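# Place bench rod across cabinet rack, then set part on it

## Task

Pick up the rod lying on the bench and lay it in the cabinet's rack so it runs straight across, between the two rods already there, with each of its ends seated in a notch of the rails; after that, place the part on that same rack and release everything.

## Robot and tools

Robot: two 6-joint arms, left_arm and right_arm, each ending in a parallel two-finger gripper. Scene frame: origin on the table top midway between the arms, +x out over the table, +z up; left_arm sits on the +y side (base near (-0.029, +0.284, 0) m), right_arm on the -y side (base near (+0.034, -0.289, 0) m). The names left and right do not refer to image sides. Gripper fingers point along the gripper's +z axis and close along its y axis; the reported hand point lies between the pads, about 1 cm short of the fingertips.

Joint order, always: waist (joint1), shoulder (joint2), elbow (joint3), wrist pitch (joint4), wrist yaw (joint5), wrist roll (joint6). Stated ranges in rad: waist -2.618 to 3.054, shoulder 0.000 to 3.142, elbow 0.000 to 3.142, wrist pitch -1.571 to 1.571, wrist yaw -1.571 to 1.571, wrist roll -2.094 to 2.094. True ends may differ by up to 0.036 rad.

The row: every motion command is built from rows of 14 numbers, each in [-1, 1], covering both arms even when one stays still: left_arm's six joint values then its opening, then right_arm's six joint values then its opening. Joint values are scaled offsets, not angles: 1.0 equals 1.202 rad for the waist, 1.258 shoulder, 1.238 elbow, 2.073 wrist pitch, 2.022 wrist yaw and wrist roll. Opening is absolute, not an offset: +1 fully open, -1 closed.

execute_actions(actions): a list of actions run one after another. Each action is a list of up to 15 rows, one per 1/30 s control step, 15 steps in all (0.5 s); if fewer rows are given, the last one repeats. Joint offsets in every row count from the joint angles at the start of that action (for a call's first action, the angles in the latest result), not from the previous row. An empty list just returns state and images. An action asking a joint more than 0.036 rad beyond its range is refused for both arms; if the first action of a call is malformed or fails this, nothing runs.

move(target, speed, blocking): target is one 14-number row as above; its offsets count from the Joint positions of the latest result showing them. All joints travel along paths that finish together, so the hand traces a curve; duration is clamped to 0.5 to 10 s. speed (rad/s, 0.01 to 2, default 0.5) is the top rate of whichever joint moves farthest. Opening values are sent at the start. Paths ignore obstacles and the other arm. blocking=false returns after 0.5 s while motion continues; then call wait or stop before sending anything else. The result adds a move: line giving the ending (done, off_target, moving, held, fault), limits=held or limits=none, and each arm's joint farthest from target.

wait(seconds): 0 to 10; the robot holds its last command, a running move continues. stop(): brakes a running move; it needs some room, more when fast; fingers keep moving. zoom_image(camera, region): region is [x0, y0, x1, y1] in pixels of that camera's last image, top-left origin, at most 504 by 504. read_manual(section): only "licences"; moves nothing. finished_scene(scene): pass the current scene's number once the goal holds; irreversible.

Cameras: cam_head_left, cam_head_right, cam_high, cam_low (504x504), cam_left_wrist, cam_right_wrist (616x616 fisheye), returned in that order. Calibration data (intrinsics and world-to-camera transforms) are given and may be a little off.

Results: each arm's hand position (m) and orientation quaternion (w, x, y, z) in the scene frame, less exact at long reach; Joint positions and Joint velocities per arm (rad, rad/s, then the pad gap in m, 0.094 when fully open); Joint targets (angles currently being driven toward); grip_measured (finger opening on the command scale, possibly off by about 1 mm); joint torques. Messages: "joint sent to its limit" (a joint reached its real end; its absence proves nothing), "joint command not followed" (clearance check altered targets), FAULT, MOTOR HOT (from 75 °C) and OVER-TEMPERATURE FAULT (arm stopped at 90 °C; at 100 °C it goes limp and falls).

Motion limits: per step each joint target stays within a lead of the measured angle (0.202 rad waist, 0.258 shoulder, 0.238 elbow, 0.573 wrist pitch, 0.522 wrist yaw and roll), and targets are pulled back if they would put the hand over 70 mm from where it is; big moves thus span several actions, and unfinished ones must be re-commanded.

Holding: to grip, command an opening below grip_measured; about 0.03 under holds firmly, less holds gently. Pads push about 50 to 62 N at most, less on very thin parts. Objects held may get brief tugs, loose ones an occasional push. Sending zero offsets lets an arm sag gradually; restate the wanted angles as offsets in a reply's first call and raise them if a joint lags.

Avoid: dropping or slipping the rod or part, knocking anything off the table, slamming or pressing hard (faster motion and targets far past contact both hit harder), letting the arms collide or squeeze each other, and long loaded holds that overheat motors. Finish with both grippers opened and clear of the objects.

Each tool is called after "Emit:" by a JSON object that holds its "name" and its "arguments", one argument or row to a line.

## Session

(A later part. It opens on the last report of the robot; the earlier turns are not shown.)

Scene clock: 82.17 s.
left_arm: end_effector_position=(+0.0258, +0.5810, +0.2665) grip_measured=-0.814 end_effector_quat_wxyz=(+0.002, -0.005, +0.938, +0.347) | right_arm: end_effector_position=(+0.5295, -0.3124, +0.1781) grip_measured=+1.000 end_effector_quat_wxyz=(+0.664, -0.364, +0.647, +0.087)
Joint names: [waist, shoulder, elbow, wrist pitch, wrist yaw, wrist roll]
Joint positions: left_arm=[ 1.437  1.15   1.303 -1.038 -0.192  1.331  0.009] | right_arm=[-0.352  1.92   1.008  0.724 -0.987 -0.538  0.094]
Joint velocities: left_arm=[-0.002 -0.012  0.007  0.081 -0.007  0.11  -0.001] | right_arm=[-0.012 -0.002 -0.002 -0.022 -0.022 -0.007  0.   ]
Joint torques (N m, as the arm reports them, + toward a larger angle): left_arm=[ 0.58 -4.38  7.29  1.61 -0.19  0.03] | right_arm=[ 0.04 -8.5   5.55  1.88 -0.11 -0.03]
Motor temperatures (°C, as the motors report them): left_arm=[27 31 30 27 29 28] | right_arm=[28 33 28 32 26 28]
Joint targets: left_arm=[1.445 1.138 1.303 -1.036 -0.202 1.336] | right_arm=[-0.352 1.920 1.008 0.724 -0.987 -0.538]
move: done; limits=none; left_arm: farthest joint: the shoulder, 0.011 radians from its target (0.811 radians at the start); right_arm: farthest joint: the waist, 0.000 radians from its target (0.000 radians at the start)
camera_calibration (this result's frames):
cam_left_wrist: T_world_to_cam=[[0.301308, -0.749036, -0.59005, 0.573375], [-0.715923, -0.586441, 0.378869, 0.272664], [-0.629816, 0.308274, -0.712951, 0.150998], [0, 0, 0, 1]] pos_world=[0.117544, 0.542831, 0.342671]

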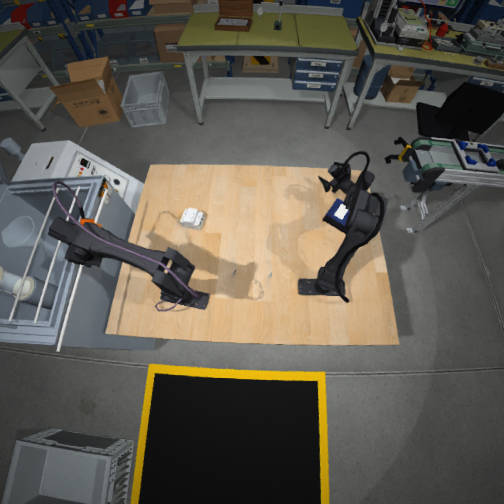

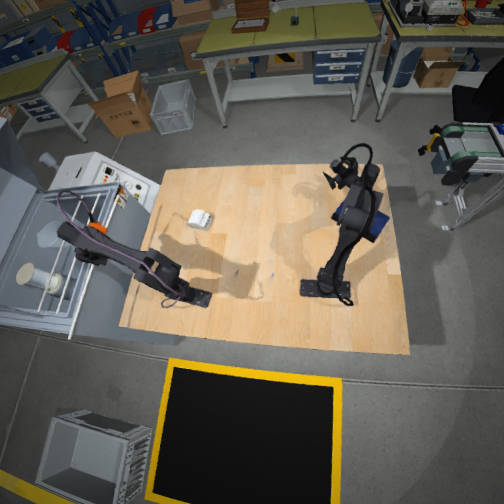

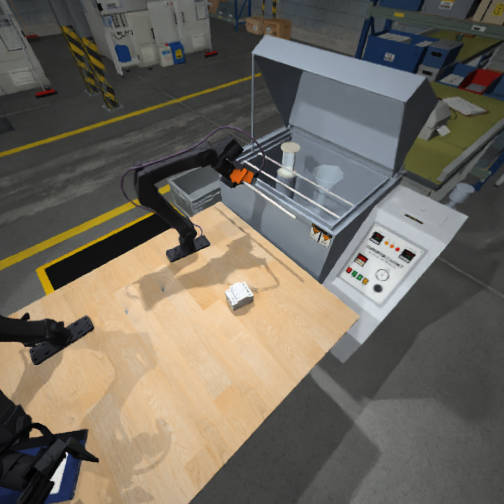

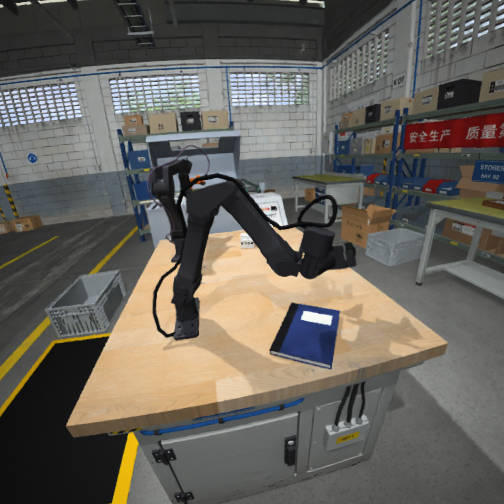

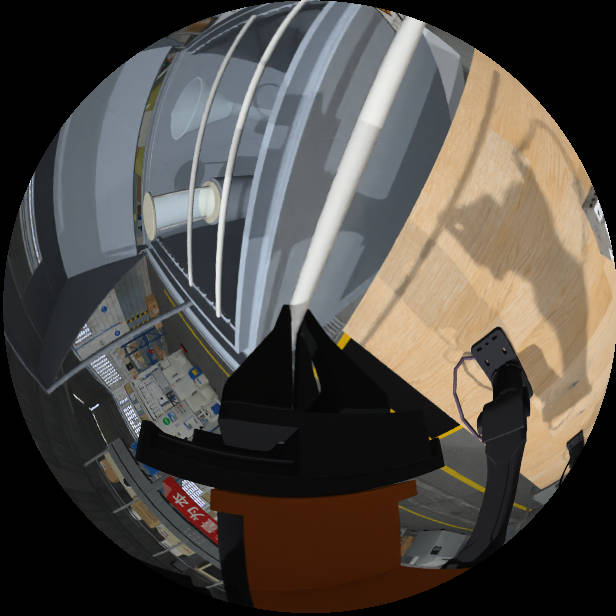

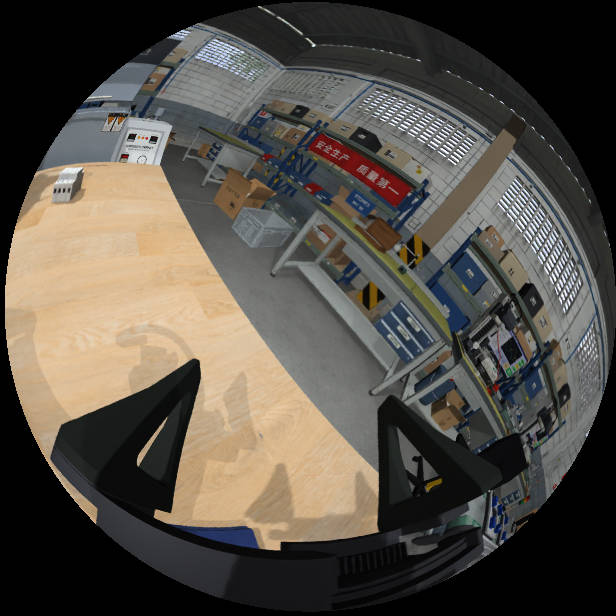

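Emit:
{"name": "move", "arguments": {
  "target": [0.012,0.789,0.793,0.03,-0.006,0,-0.85,0,0,0,0,0,0,1],
  "speed": 0.5
}}

Emit:
{"name": "zoom_image", "arguments": {
  "camera": "cam_head_right",
  "region": [0, 170, 170, 340]
}}

Emit:
{"name": "zoom_image", "arguments": {
  "camera": "cam_high",
  "region": [220, 100, 380, 240]
}}

Scene clock: 87.87 s.
left_arm: end_effector_position=(+0.0907, +0.8275, +0.2212) grip_measured=-0.814 end_effector_quat_wxyz=(-0.014, -0.012, +0.943, +0.332) | right_arm: end_effector_position=(+0.5295, -0.3124, +0.1781) grip_measured=+1.000 end_effector_quat_wxyz=(+0.664, -0.364, +0.647, +0.087)
Joint names: [waist, shoulder, elbow, wrist pitch, wrist yaw, wrist roll]
Joint positions: left_arm=[ 1.45   2.167  2.246 -1.    -0.211  1.332  0.009] | right_arm=[-0.352  1.92   1.008  0.724 -0.987 -0.538  0.094]
Joint velocities: left_arm=[-0.002  0.017  0.017 -0.022  0.007 -0.007 -0.   ] | right_arm=[-0.002 -0.007  0.007 -0.037 -0.022 -0.007  0.   ]
Joint torques (N m, as the arm reports them, + toward a larger angle): left_arm=[  0.15 -16.32  10.76   1.81  -0.02  -0.01] | right_arm=[ 0.03 -8.49  5.56  1.89 -0.11 -0.02]
Motor temperatures (°C, as the motors report them): left_arm=[27 31 31 28 29 28] | right_arm=[28 33 28 32 26 28]
Joint targets: left_arm=[1.451 2.142 2.285 -0.976 -0.204 1.331] | right_arm=[-0.352 1.920 1.008 0.724 -0.987 -0.538]
move: off_target (left_arm); limits=none; left_arm: farthest joint: the elbow, 0.039 radians from its target (0.982 radians at the start); right_arm: farthest joint: the waist, 0.000 radians from its target (0.000 radians at the start)
camera_calibration (this result's frames):
cam_left_wrist: T_world_to_cam=[[0.304809, -0.759862, -0.574197, 0.716905], [-0.691715, -0.591045, 0.414966, 0.474421], [-0.654693, 0.270695, -0.705763, 0.115379], [0, 0, 0, 1]] pos_world=[0.185183, 0.79392, 0.296206]

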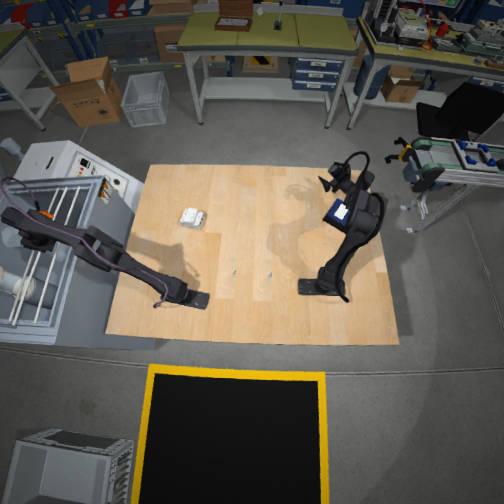

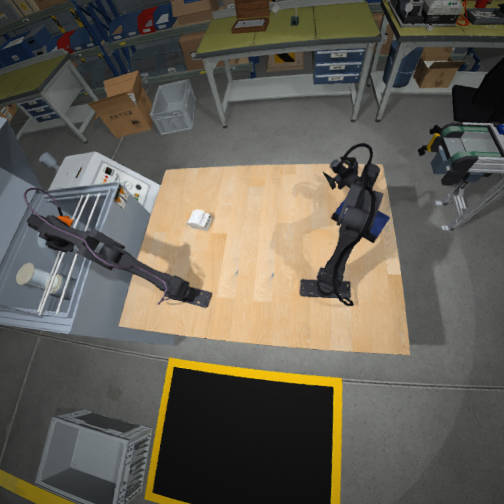

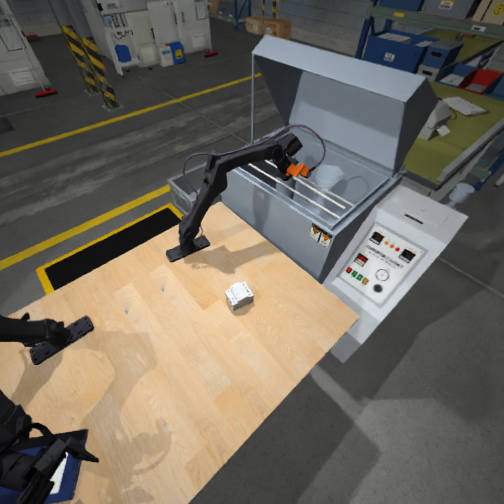

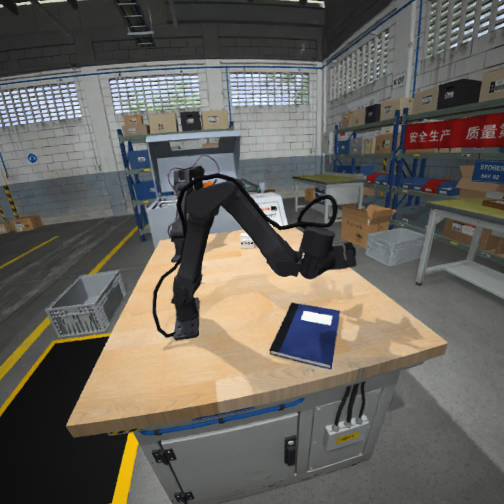

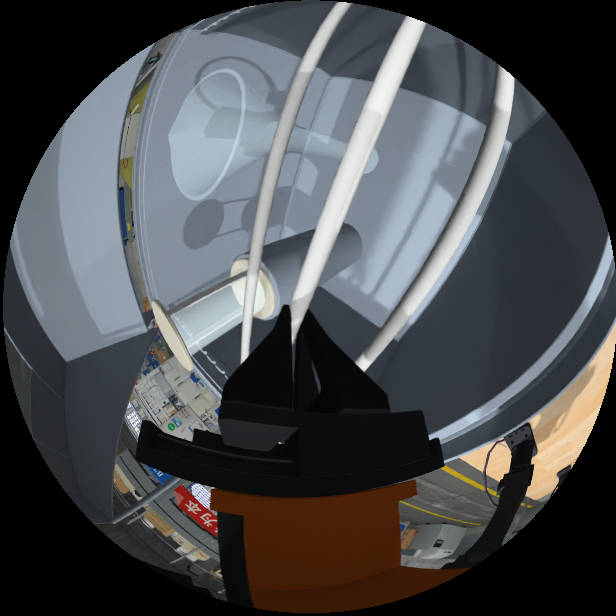

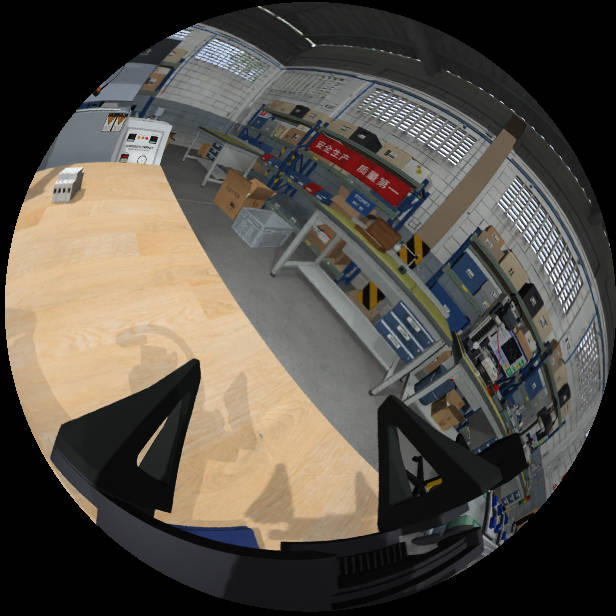

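Region (0, 170, 170, 340) of cam_head_right's 504x504 image, scaled by 2.965, with more detail than that image has.

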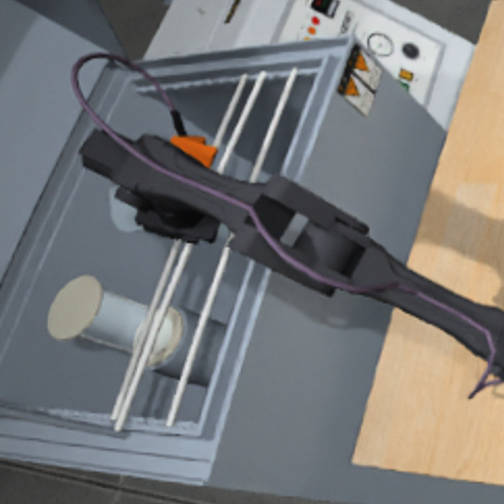

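Region (220, 100, 380, 240) of cam_high's 504x504 image, scaled by 3.150, with more detail than that image has; it fills the top 441 rows of this view, and the rest is white.

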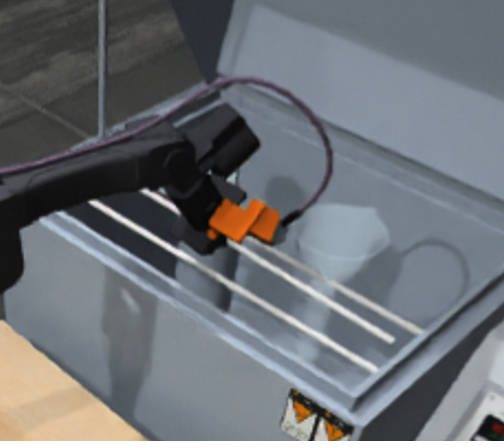

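Emit:
{"name": "zoom_image", "arguments": {
  "camera": "cam_head_left",
  "region": [0, 295, 70, 345]
}}

Emit:
{"name": "zoom_image", "arguments": {
  "camera": "cam_head_right",
  "region": [20, 285, 90, 335]
}}

Emit:
{"name": "zoom_image", "arguments": {
  "camera": "cam_low",
  "region": [130, 160, 290, 240]
}}

Emit:
{"name": "zoom_image", "arguments": {
  "camera": "cam_left_wrist",
  "region": [170, 320, 270, 420]
}}

Region (0, 295, 70, 345) of cam_head_left's 504x504 image, scaled by 7.200, with more detail than that image has; it fills the top 360 rows of this view, and the rest is white.

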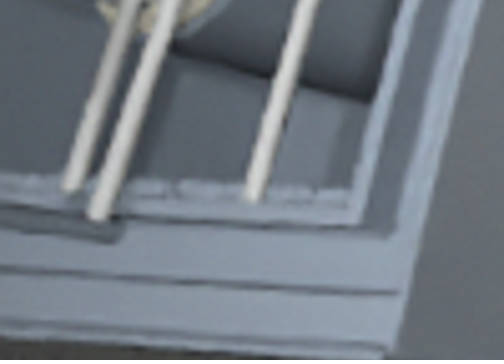

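Region (20, 285, 90, 335) of cam_head_right's 504x504 image, scaled by 7.200, with more detail than that image has; it fills the top 360 rows of this view, and the rest is white.

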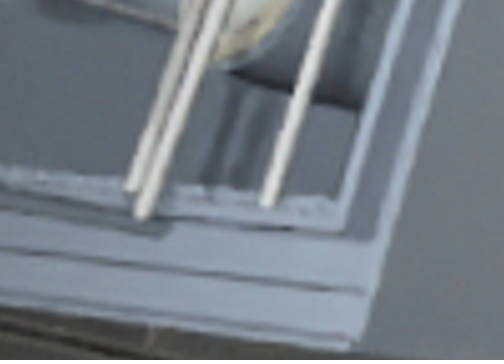

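Region (130, 160, 290, 240) of cam_low's 504x504 image, scaled by 3.150, with more detail than that image has.

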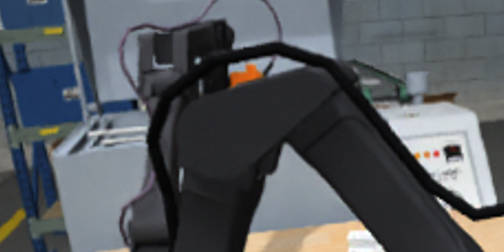

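Region (170, 320, 270, 420) of cam_left_wrist's 616x616 image, scaled by 5.040, with more detail than that image has.

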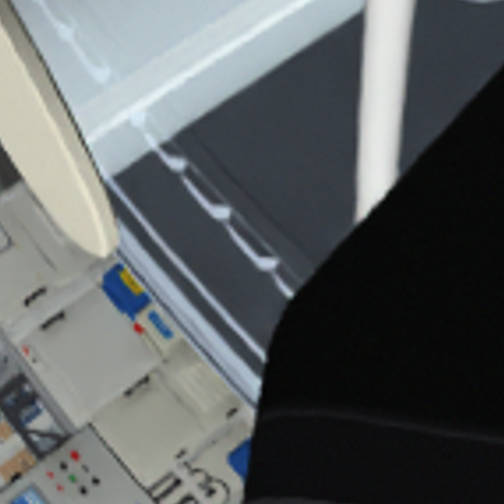

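Emit:
{"name": "move", "arguments": {
  "target": [-0.031,0.003,0.025,0.027,0,-0.03,-0.85,0,-1,-0.75,0,0,0,1],
  "speed": 0.9
}}

Emit:
{"name": "zoom_image", "arguments": {
  "camera": "cam_head_left",
  "region": [0, 295, 70, 345]
}}

Emit:
{"name": "zoom_image", "arguments": {
  "camera": "cam_head_left",
  "region": [40, 170, 110, 220]
}}

Emit:
{"name": "zoom_image", "arguments": {
  "camera": "cam_low",
  "region": [140, 170, 270, 230]
}}

Emit:
{"name": "zoom_image", "arguments": {
  "camera": "cam_high",
  "region": [310, 180, 380, 230]
}}

Scene clock: 115.70 s.
left_arm: end_effector_position=(+0.1074, +0.8296, +0.2178) grip_measured=-0.814 end_effector_quat_wxyz=(+0.000, -0.022, +0.941, +0.337) | right_arm: end_effector_position=(+0.2911, -0.2247, +0.2190) grip_measured=+1.000 end_effector_quat_wxyz=(+0.731, -0.408, +0.546, -0.003)
Joint names: [waist, shoulder, elbow, wrist pitch, wrist yaw, wrist roll]
Joint positions: left_arm=[ 1.422  2.18   2.246 -0.977 -0.211  1.284  0.009] | right_arm=[-0.352  0.685  0.089  0.723 -0.986 -0.54   0.094]
Joint velocities: left_arm=[ 0.012 -0.012 -0.012  0.037  0.007 -0.066  0.   ] | right_arm=[-0.002  0.002 -0.002 -0.007 -0.022 -0.037  0.   ]
Joint torques (N m, as the arm reports them, + toward a larger angle): left_arm=[ -0.61 -14.89  10.12   1.93  -0.13  -0.11] | right_arm=[ 0.02 -1.53  5.69  1.8   0.03  0.  ]
Motor temperatures (°C, as the motors report them): left_arm=[27 38 32 30 29 28] | right_arm=[28 33 28 32 26 28]
Joint targets: left_arm=[1.413 2.171 2.277 -0.944 -0.211 1.271] | right_arm=[-0.352 0.662 0.079 0.724 -0.988 -0.538]
move: off_target (left_arm, right_arm); limits=none; left_arm: farthest joint: the wrist pitch, 0.032 radians from its target (0.056 radians at the start); right_arm: farthest joint: the shoulder, 0.023 radians from its target (1.258 radians at the start)
camera_calibration (this result's frames):
cam_left_wrist: T_world_to_cam=[[0.331404, -0.750208, -0.572154, 0.700127], [-0.699229, -0.602435, 0.384904, 0.505474], [-0.633443, 0.272508, -0.724216, 0.123528], [0, 0, 0, 1]] pos_world=[0.199665, 0.796094, 0.295482]
cam_right_wrist: T_world_to_cam=[[0.278269, -0.541611, 0.793236, -0.381621], [0.0378192, -0.819036, -0.572494, -0.0252768], [0.959758, 0.189307, -0.20743, -0.0992693], [0, 0, 0, 1]] pos_world=[0.202424, -0.2086, 0.267653]

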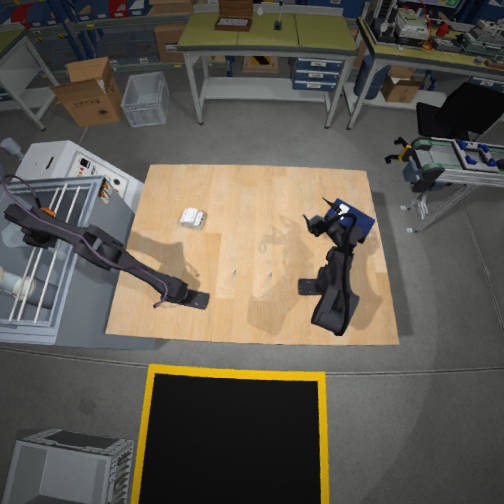

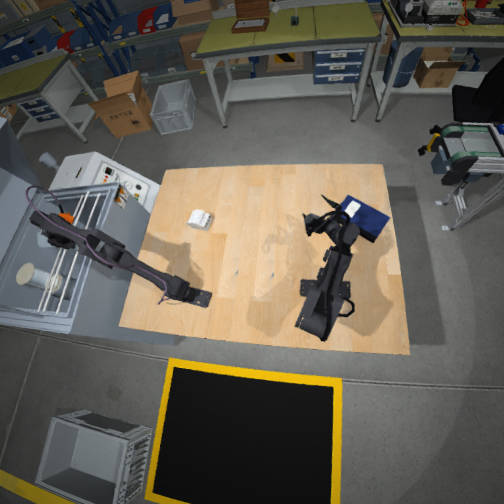

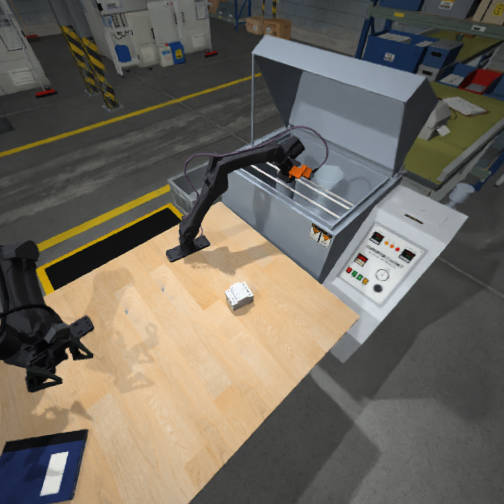

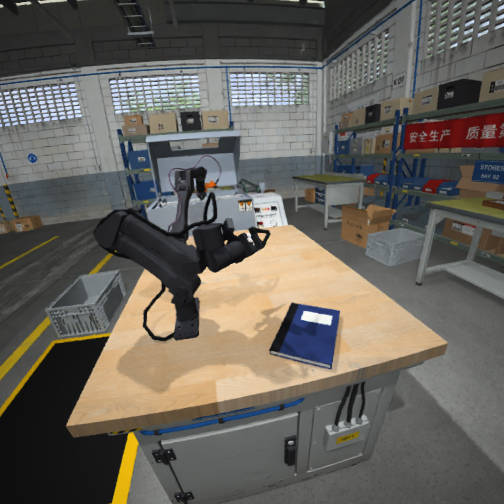

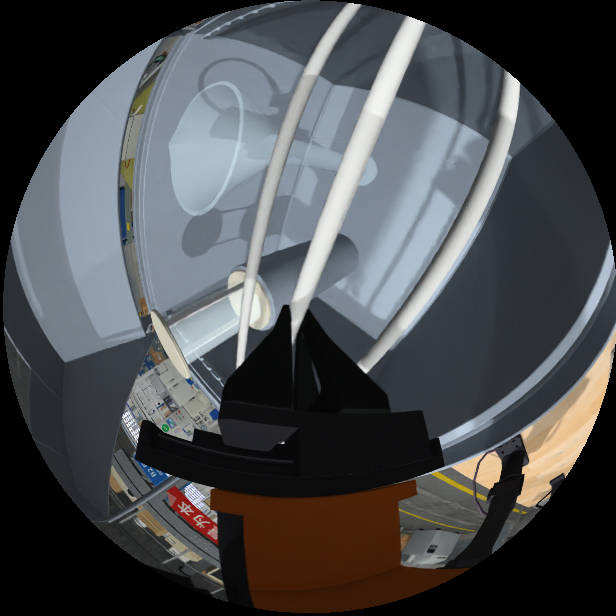

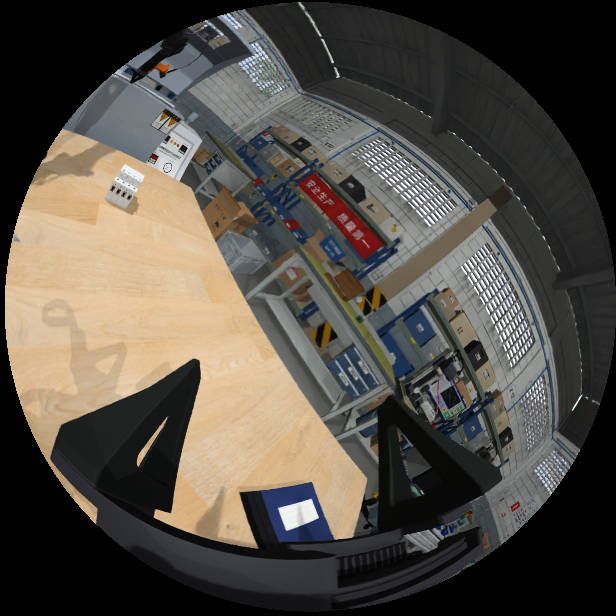

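Region (0, 295, 70, 345) of cam_head_left's 504x504 image, scaled by 7.200, with more detail than that image has; it fills the top 360 rows of this view, and the rest is white.

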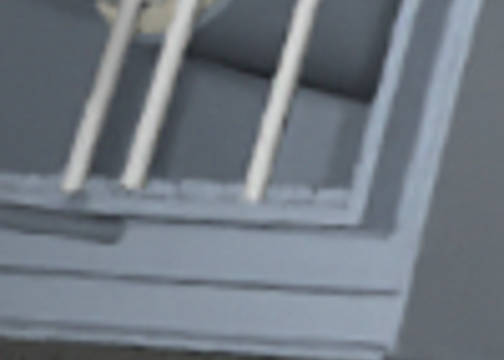

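Region (40, 170, 110, 220) of cam_head_left's 504x504 image, scaled by 7.200, with more detail than that image has; it fills the top 360 rows of this view, and the rest is white.

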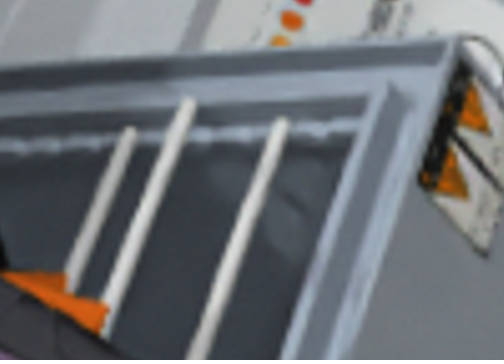

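Region (140, 170, 270, 230) of cam_low's 504x504 image, scaled by 3.877, with more detail than that image has; it fills the top 233 rows of this view, and the rest is white.

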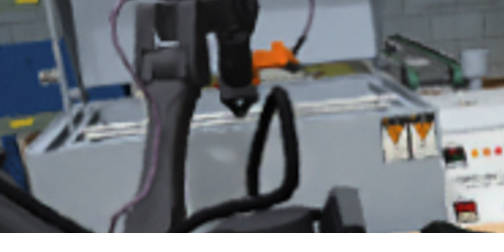

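Region (310, 180, 380, 230) of cam_high's 504x504 image, scaled by 7.200, with more detail than that image has; it fills the top 360 rows of this view, and the rest is white.

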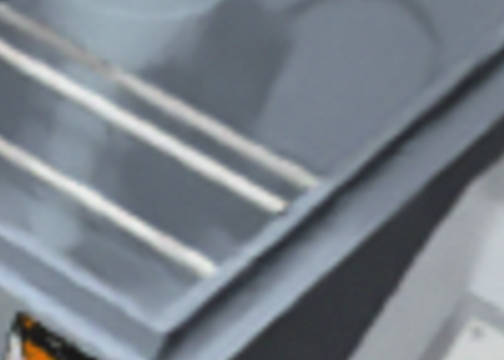

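Emit:
{"name": "move", "arguments": {
  "target": [0.01,0.011,0.02,0.01,0,0,-0.85,0,0,0,0,0,0,1],
  "speed": 0.03
}}

Emit:
{"name": "zoom_image", "arguments": {
  "camera": "cam_head_left",
  "region": [0, 295, 70, 345]
}}

Emit:
{"name": "zoom_image", "arguments": {
  "camera": "cam_head_left",
  "region": [40, 170, 110, 220]
}}

Emit:
{"name": "zoom_image", "arguments": {
  "camera": "cam_low",
  "region": [150, 180, 250, 220]
}}

Emit:
{"name": "zoom_image", "arguments": {
  "camera": "cam_head_right",
  "region": [20, 285, 90, 335]
}}

Emit:
{"name": "zoom_image", "arguments": {
  "camera": "cam_head_right",
  "region": [60, 175, 130, 225]
}}

Scene clock: 124.13 s.
left_arm: end_effector_position=(+0.1077, +0.8319, +0.2041) grip_measured=-0.814 end_effector_quat_wxyz=(-0.004, -0.021, +0.945, +0.326) | right_arm: end_effector_position=(+0.2911, -0.2247, +0.2190) grip_measured=+1.000 end_effector_quat_wxyz=(+0.731, -0.409, +0.546, -0.004)
Joint names: [waist, shoulder, elbow, wrist pitch, wrist yaw, wrist roll]
Joint positions: left_arm=[ 1.423  2.205  2.246 -0.977 -0.211  1.283  0.009] | right_arm=[-0.352  0.685  0.089  0.723 -0.986 -0.541  0.094]
Joint velocities: left_arm=[ 0.007  0.007  0.027  0.066 -0.007 -0.007 -0.001] | right_arm=[-0.002  0.017 -0.012 -0.051  0.037 -0.095  0.   ]
Joint torques (N m, as the arm reports them, + toward a larger angle): left_arm=[  0.86 -15.38   9.58   1.76  -0.11   0.  ] | right_arm=[-0.01 -0.12  6.32  1.81  0.03 -0.01]
Motor temperatures (°C, as the motors report them): left_arm=[27 38 32 31 29 28] | right_arm=[28 32 28 32 26 28]
Joint targets: left_arm=[1.434 2.194 2.270 -0.956 -0.211 1.284] | right_arm=[-0.352 0.685 0.089 0.723 -0.986 -0.540]
move: off_target (left_arm); limits=none; left_arm: farthest joint: the elbow, 0.025 radians from its target (0.025 radians at the start); right_arm: farthest joint: the wrist roll, 0.001 radians from its target (0.000 radians at the start)
camera_calibration (this result's frames):
cam_left_wrist: T_world_to_cam=[[0.327975, -0.763376, -0.556498, 0.702075], [-0.695635, -0.59372, 0.404459, 0.500704], [-0.639159, 0.254467, -0.725757, 0.129129], [0, 0, 0, 1]] pos_world=[0.200578, 0.800366, 0.281905]
cam_right_wrist: T_world_to_cam=[[0.277687, -0.540905, 0.793922, -0.381443], [0.0381425, -0.819564, -0.571716, -0.0256598], [0.959914, 0.18904, -0.206951, -0.0994796], [0, 0, 0, 1]] pos_world=[0.202392, -0.208548, 0.267578]

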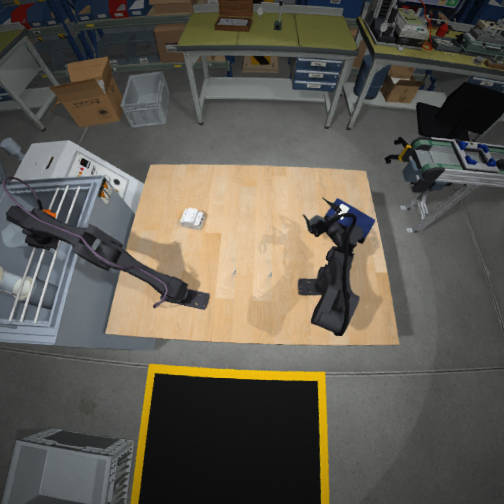

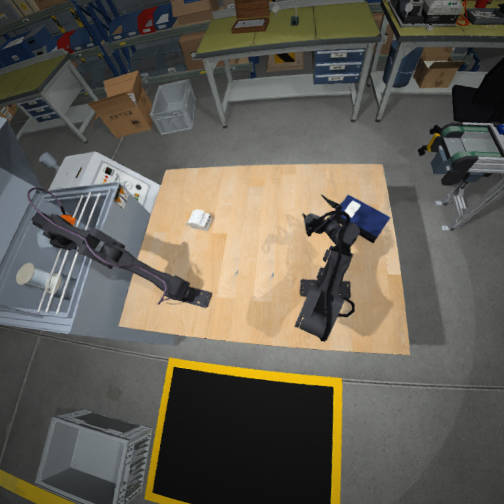

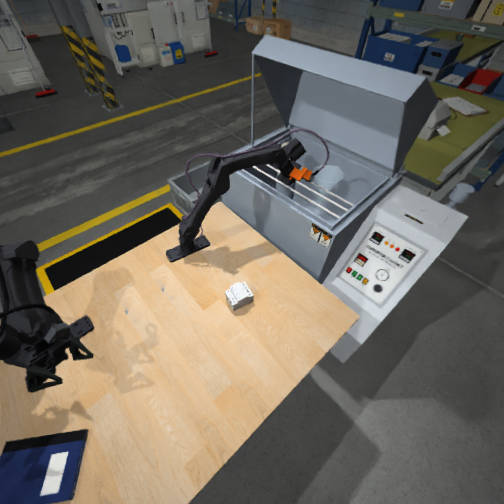

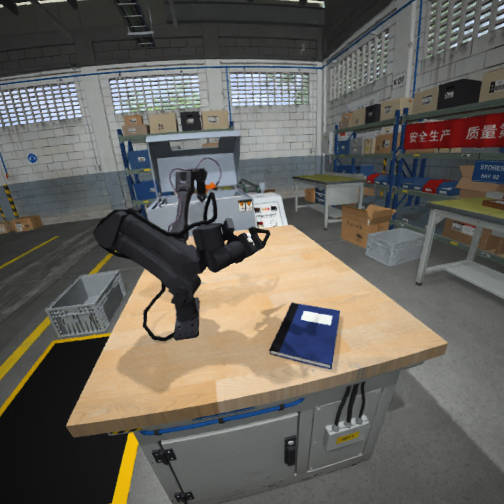

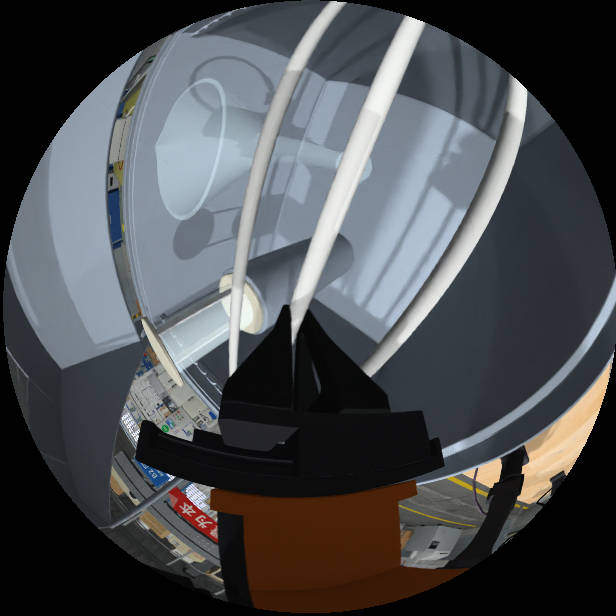

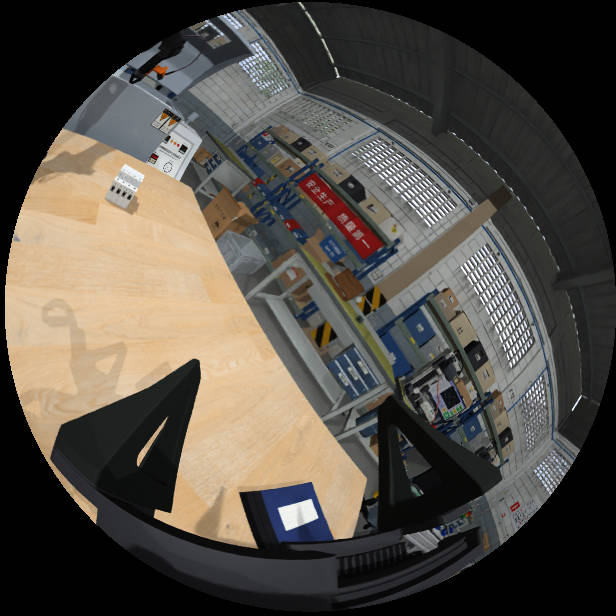

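Region (0, 295, 70, 345) of cam_head_left's 504x504 image, scaled by 7.200, with more detail than that image has; it fills the top 360 rows of this view, and the rest is white.

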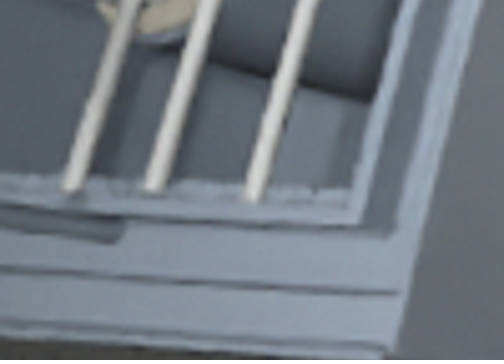

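Region (40, 170, 110, 220) of cam_head_left's 504x504 image, scaled by 7.200, with more detail than that image has; it fills the top 360 rows of this view, and the rest is white.

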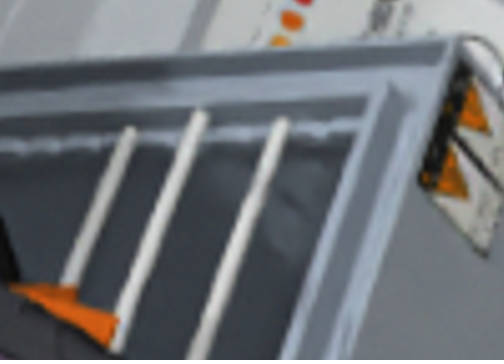

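Region (150, 180, 250, 220) of cam_low's 504x504 image, scaled by 5.040, with more detail than that image has; it fills the top 202 rows of this view, and the rest is white.

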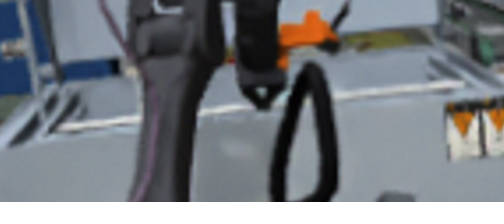

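Region (20, 285, 90, 335) of cam_head_right's 504x504 image, scaled by 7.200, with more detail than that image has; it fills the top 360 rows of this view, and the rest is white.

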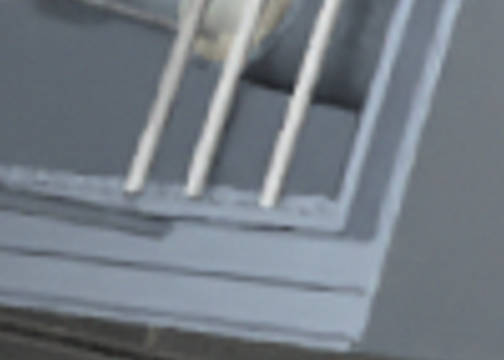

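Region (60, 175, 130, 225) of cam_head_right's 504x504 image, scaled by 7.200, with more detail than that image has; it fills the top 360 rows of this view, and the rest is white.

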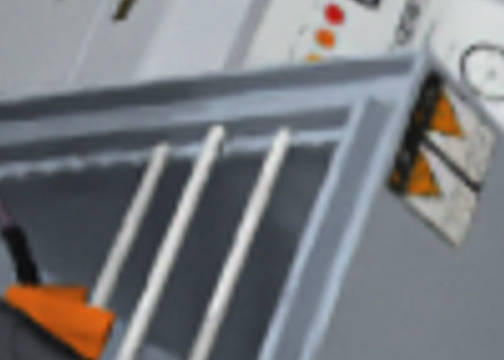

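Emit:
{"name": "move", "arguments": {
  "target": [0.011,0.004,0.02,0.022,0,0,-0.85,0,0,0,0,0,0,1],
  "speed": 0.05
}}

Emit:
{"name": "zoom_image", "arguments": {
  "camera": "cam_head_left",
  "region": [0, 295, 70, 345]
}}

Emit:
{"name": "zoom_image", "arguments": {
  "camera": "cam_head_left",
  "region": [40, 170, 110, 220]
}}

Emit:
{"name": "zoom_image", "arguments": {
  "camera": "cam_low",
  "region": [150, 180, 250, 220]
}}

Scene clock: 130.03 s.
left_arm: end_effector_position=(+0.1072, +0.8356, +0.2007) grip_measured=-0.814 end_effector_quat_wxyz=(-0.004, -0.023, +0.945, +0.328) | right_arm: end_effector_position=(+0.2911, -0.2247, +0.2190) grip_measured=+1.000 end_effector_quat_wxyz=(+0.731, -0.409, +0.546, -0.004)
Joint names: [waist, shoulder, elbow, wrist pitch, wrist yaw, wrist roll]
Joint positions: left_arm=[ 1.426  2.215  2.246 -0.963 -0.212  1.283  0.009] | right_arm=[-0.352  0.685  0.089  0.723 -0.986 -0.543  0.094]
Joint velocities: left_arm=[-0.012  0.007 -0.007 -0.037 -0.037  0.022  0.   ] | right_arm=[-0.007  0.002 -0.017  0.007  0.037 -0.037  0.   ]
Joint torques (N m, as the arm reports them, + toward a larger angle): left_arm=[  0.73 -14.81   9.62   1.9   -0.1   -0.01] | right_arm=[ 0.06 -0.09  6.31  1.81  0.04 -0.01]
Motor temperatures (°C, as the motors report them): left_arm=[27 38 32 31 29 28] | right_arm=[28 32 28 32 26 28]
Joint targets: left_arm=[1.436 2.210 2.270 -0.931 -0.211 1.283] | right_arm=[-0.352 0.685 0.089 0.723 -0.986 -0.542]
move: off_target (left_arm); limits=none; left_arm: farthest joint: the wrist pitch, 0.032 radians from its target (0.045 radians at the start); right_arm: farthest joint: the wrist roll, 0.002 radians from its target (0.000 radians at the start)
camera_calibration (this result's frames):
cam_left_wrist: T_world_to_cam=[[0.330614, -0.760419, -0.558978, 0.700889], [-0.693963, -0.597285, 0.402078, 0.507183], [-0.639617, 0.254977, -0.725174, 0.124848], [0, 0, 0, 1]] pos_world=[0.200097, 0.804069, 0.278391]
cam_right_wrist: T_world_to_cam=[[0.276909, -0.539963, 0.794834, -0.381204], [0.0385726, -0.820267, -0.570679, -0.0261702], [0.960122, 0.188685, -0.206312, -0.0997597], [0, 0, 0, 1]] pos_world=[0.20235, -0.20848, 0.267478]

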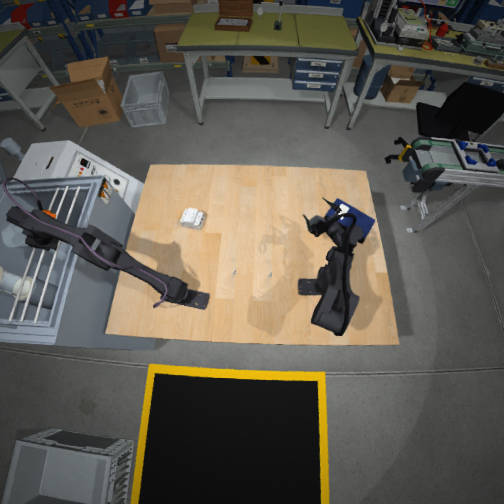

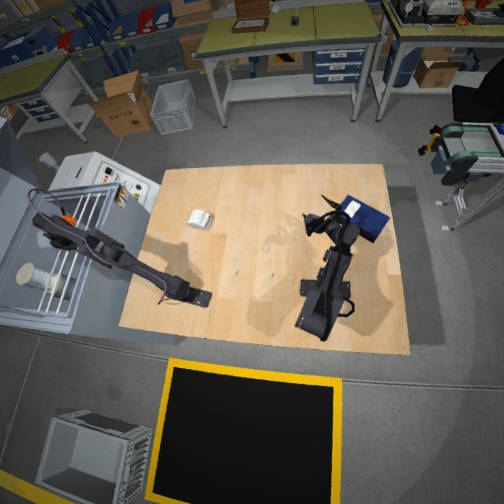

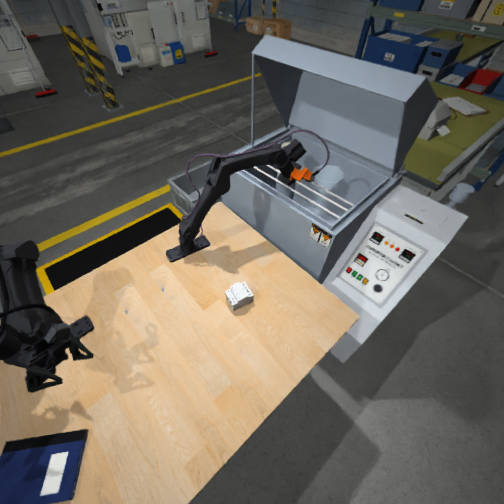

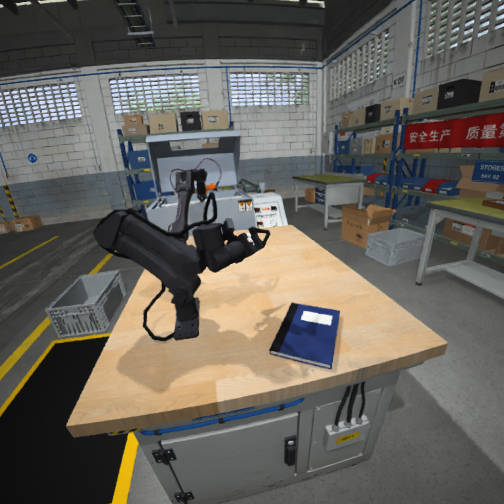

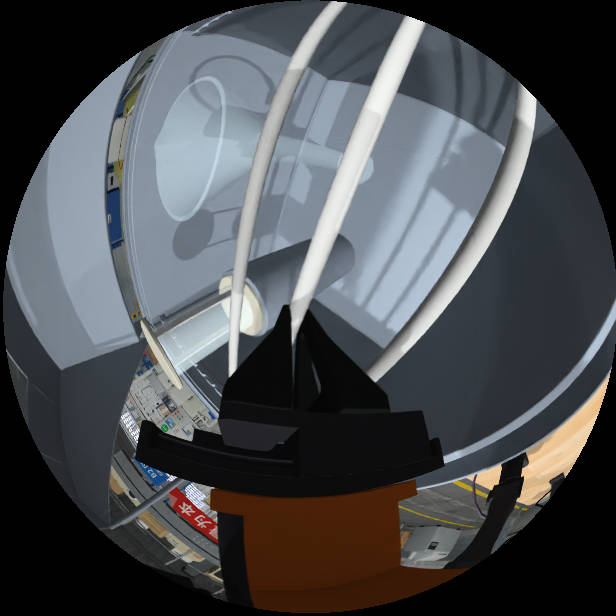

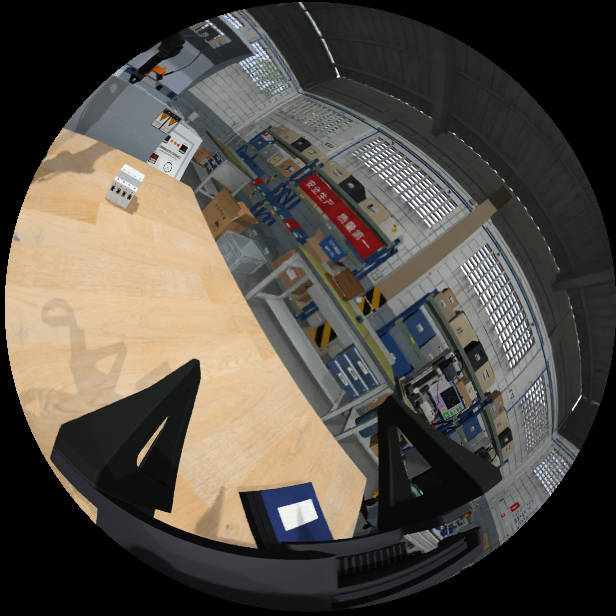

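Region (0, 295, 70, 345) of cam_head_left's 504x504 image, scaled by 7.200, with more detail than that image has; it fills the top 360 rows of this view, and the rest is white.

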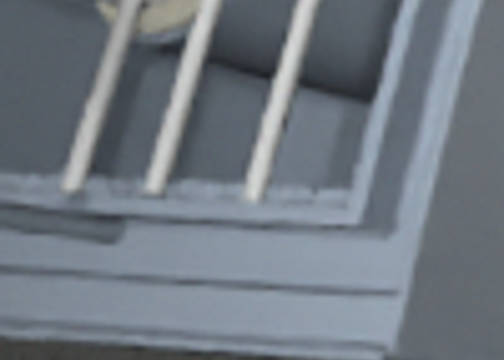

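Region (40, 170, 110, 220) of cam_head_left's 504x504 image, scaled by 7.200, with more detail than that image has; it fills the top 360 rows of this view, and the rest is white.

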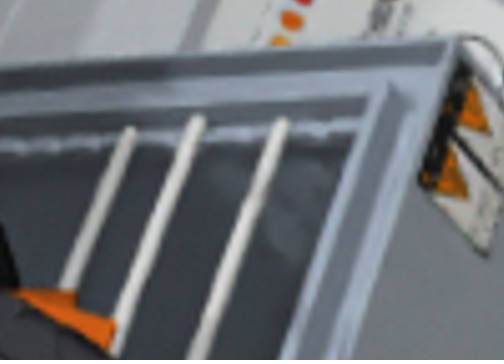

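Region (150, 180, 250, 220) of cam_low's 504x504 image, scaled by 5.040, with more detail than that image has; it fills the top 202 rows of this view, and the rest is white.

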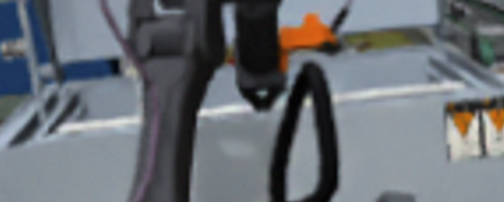

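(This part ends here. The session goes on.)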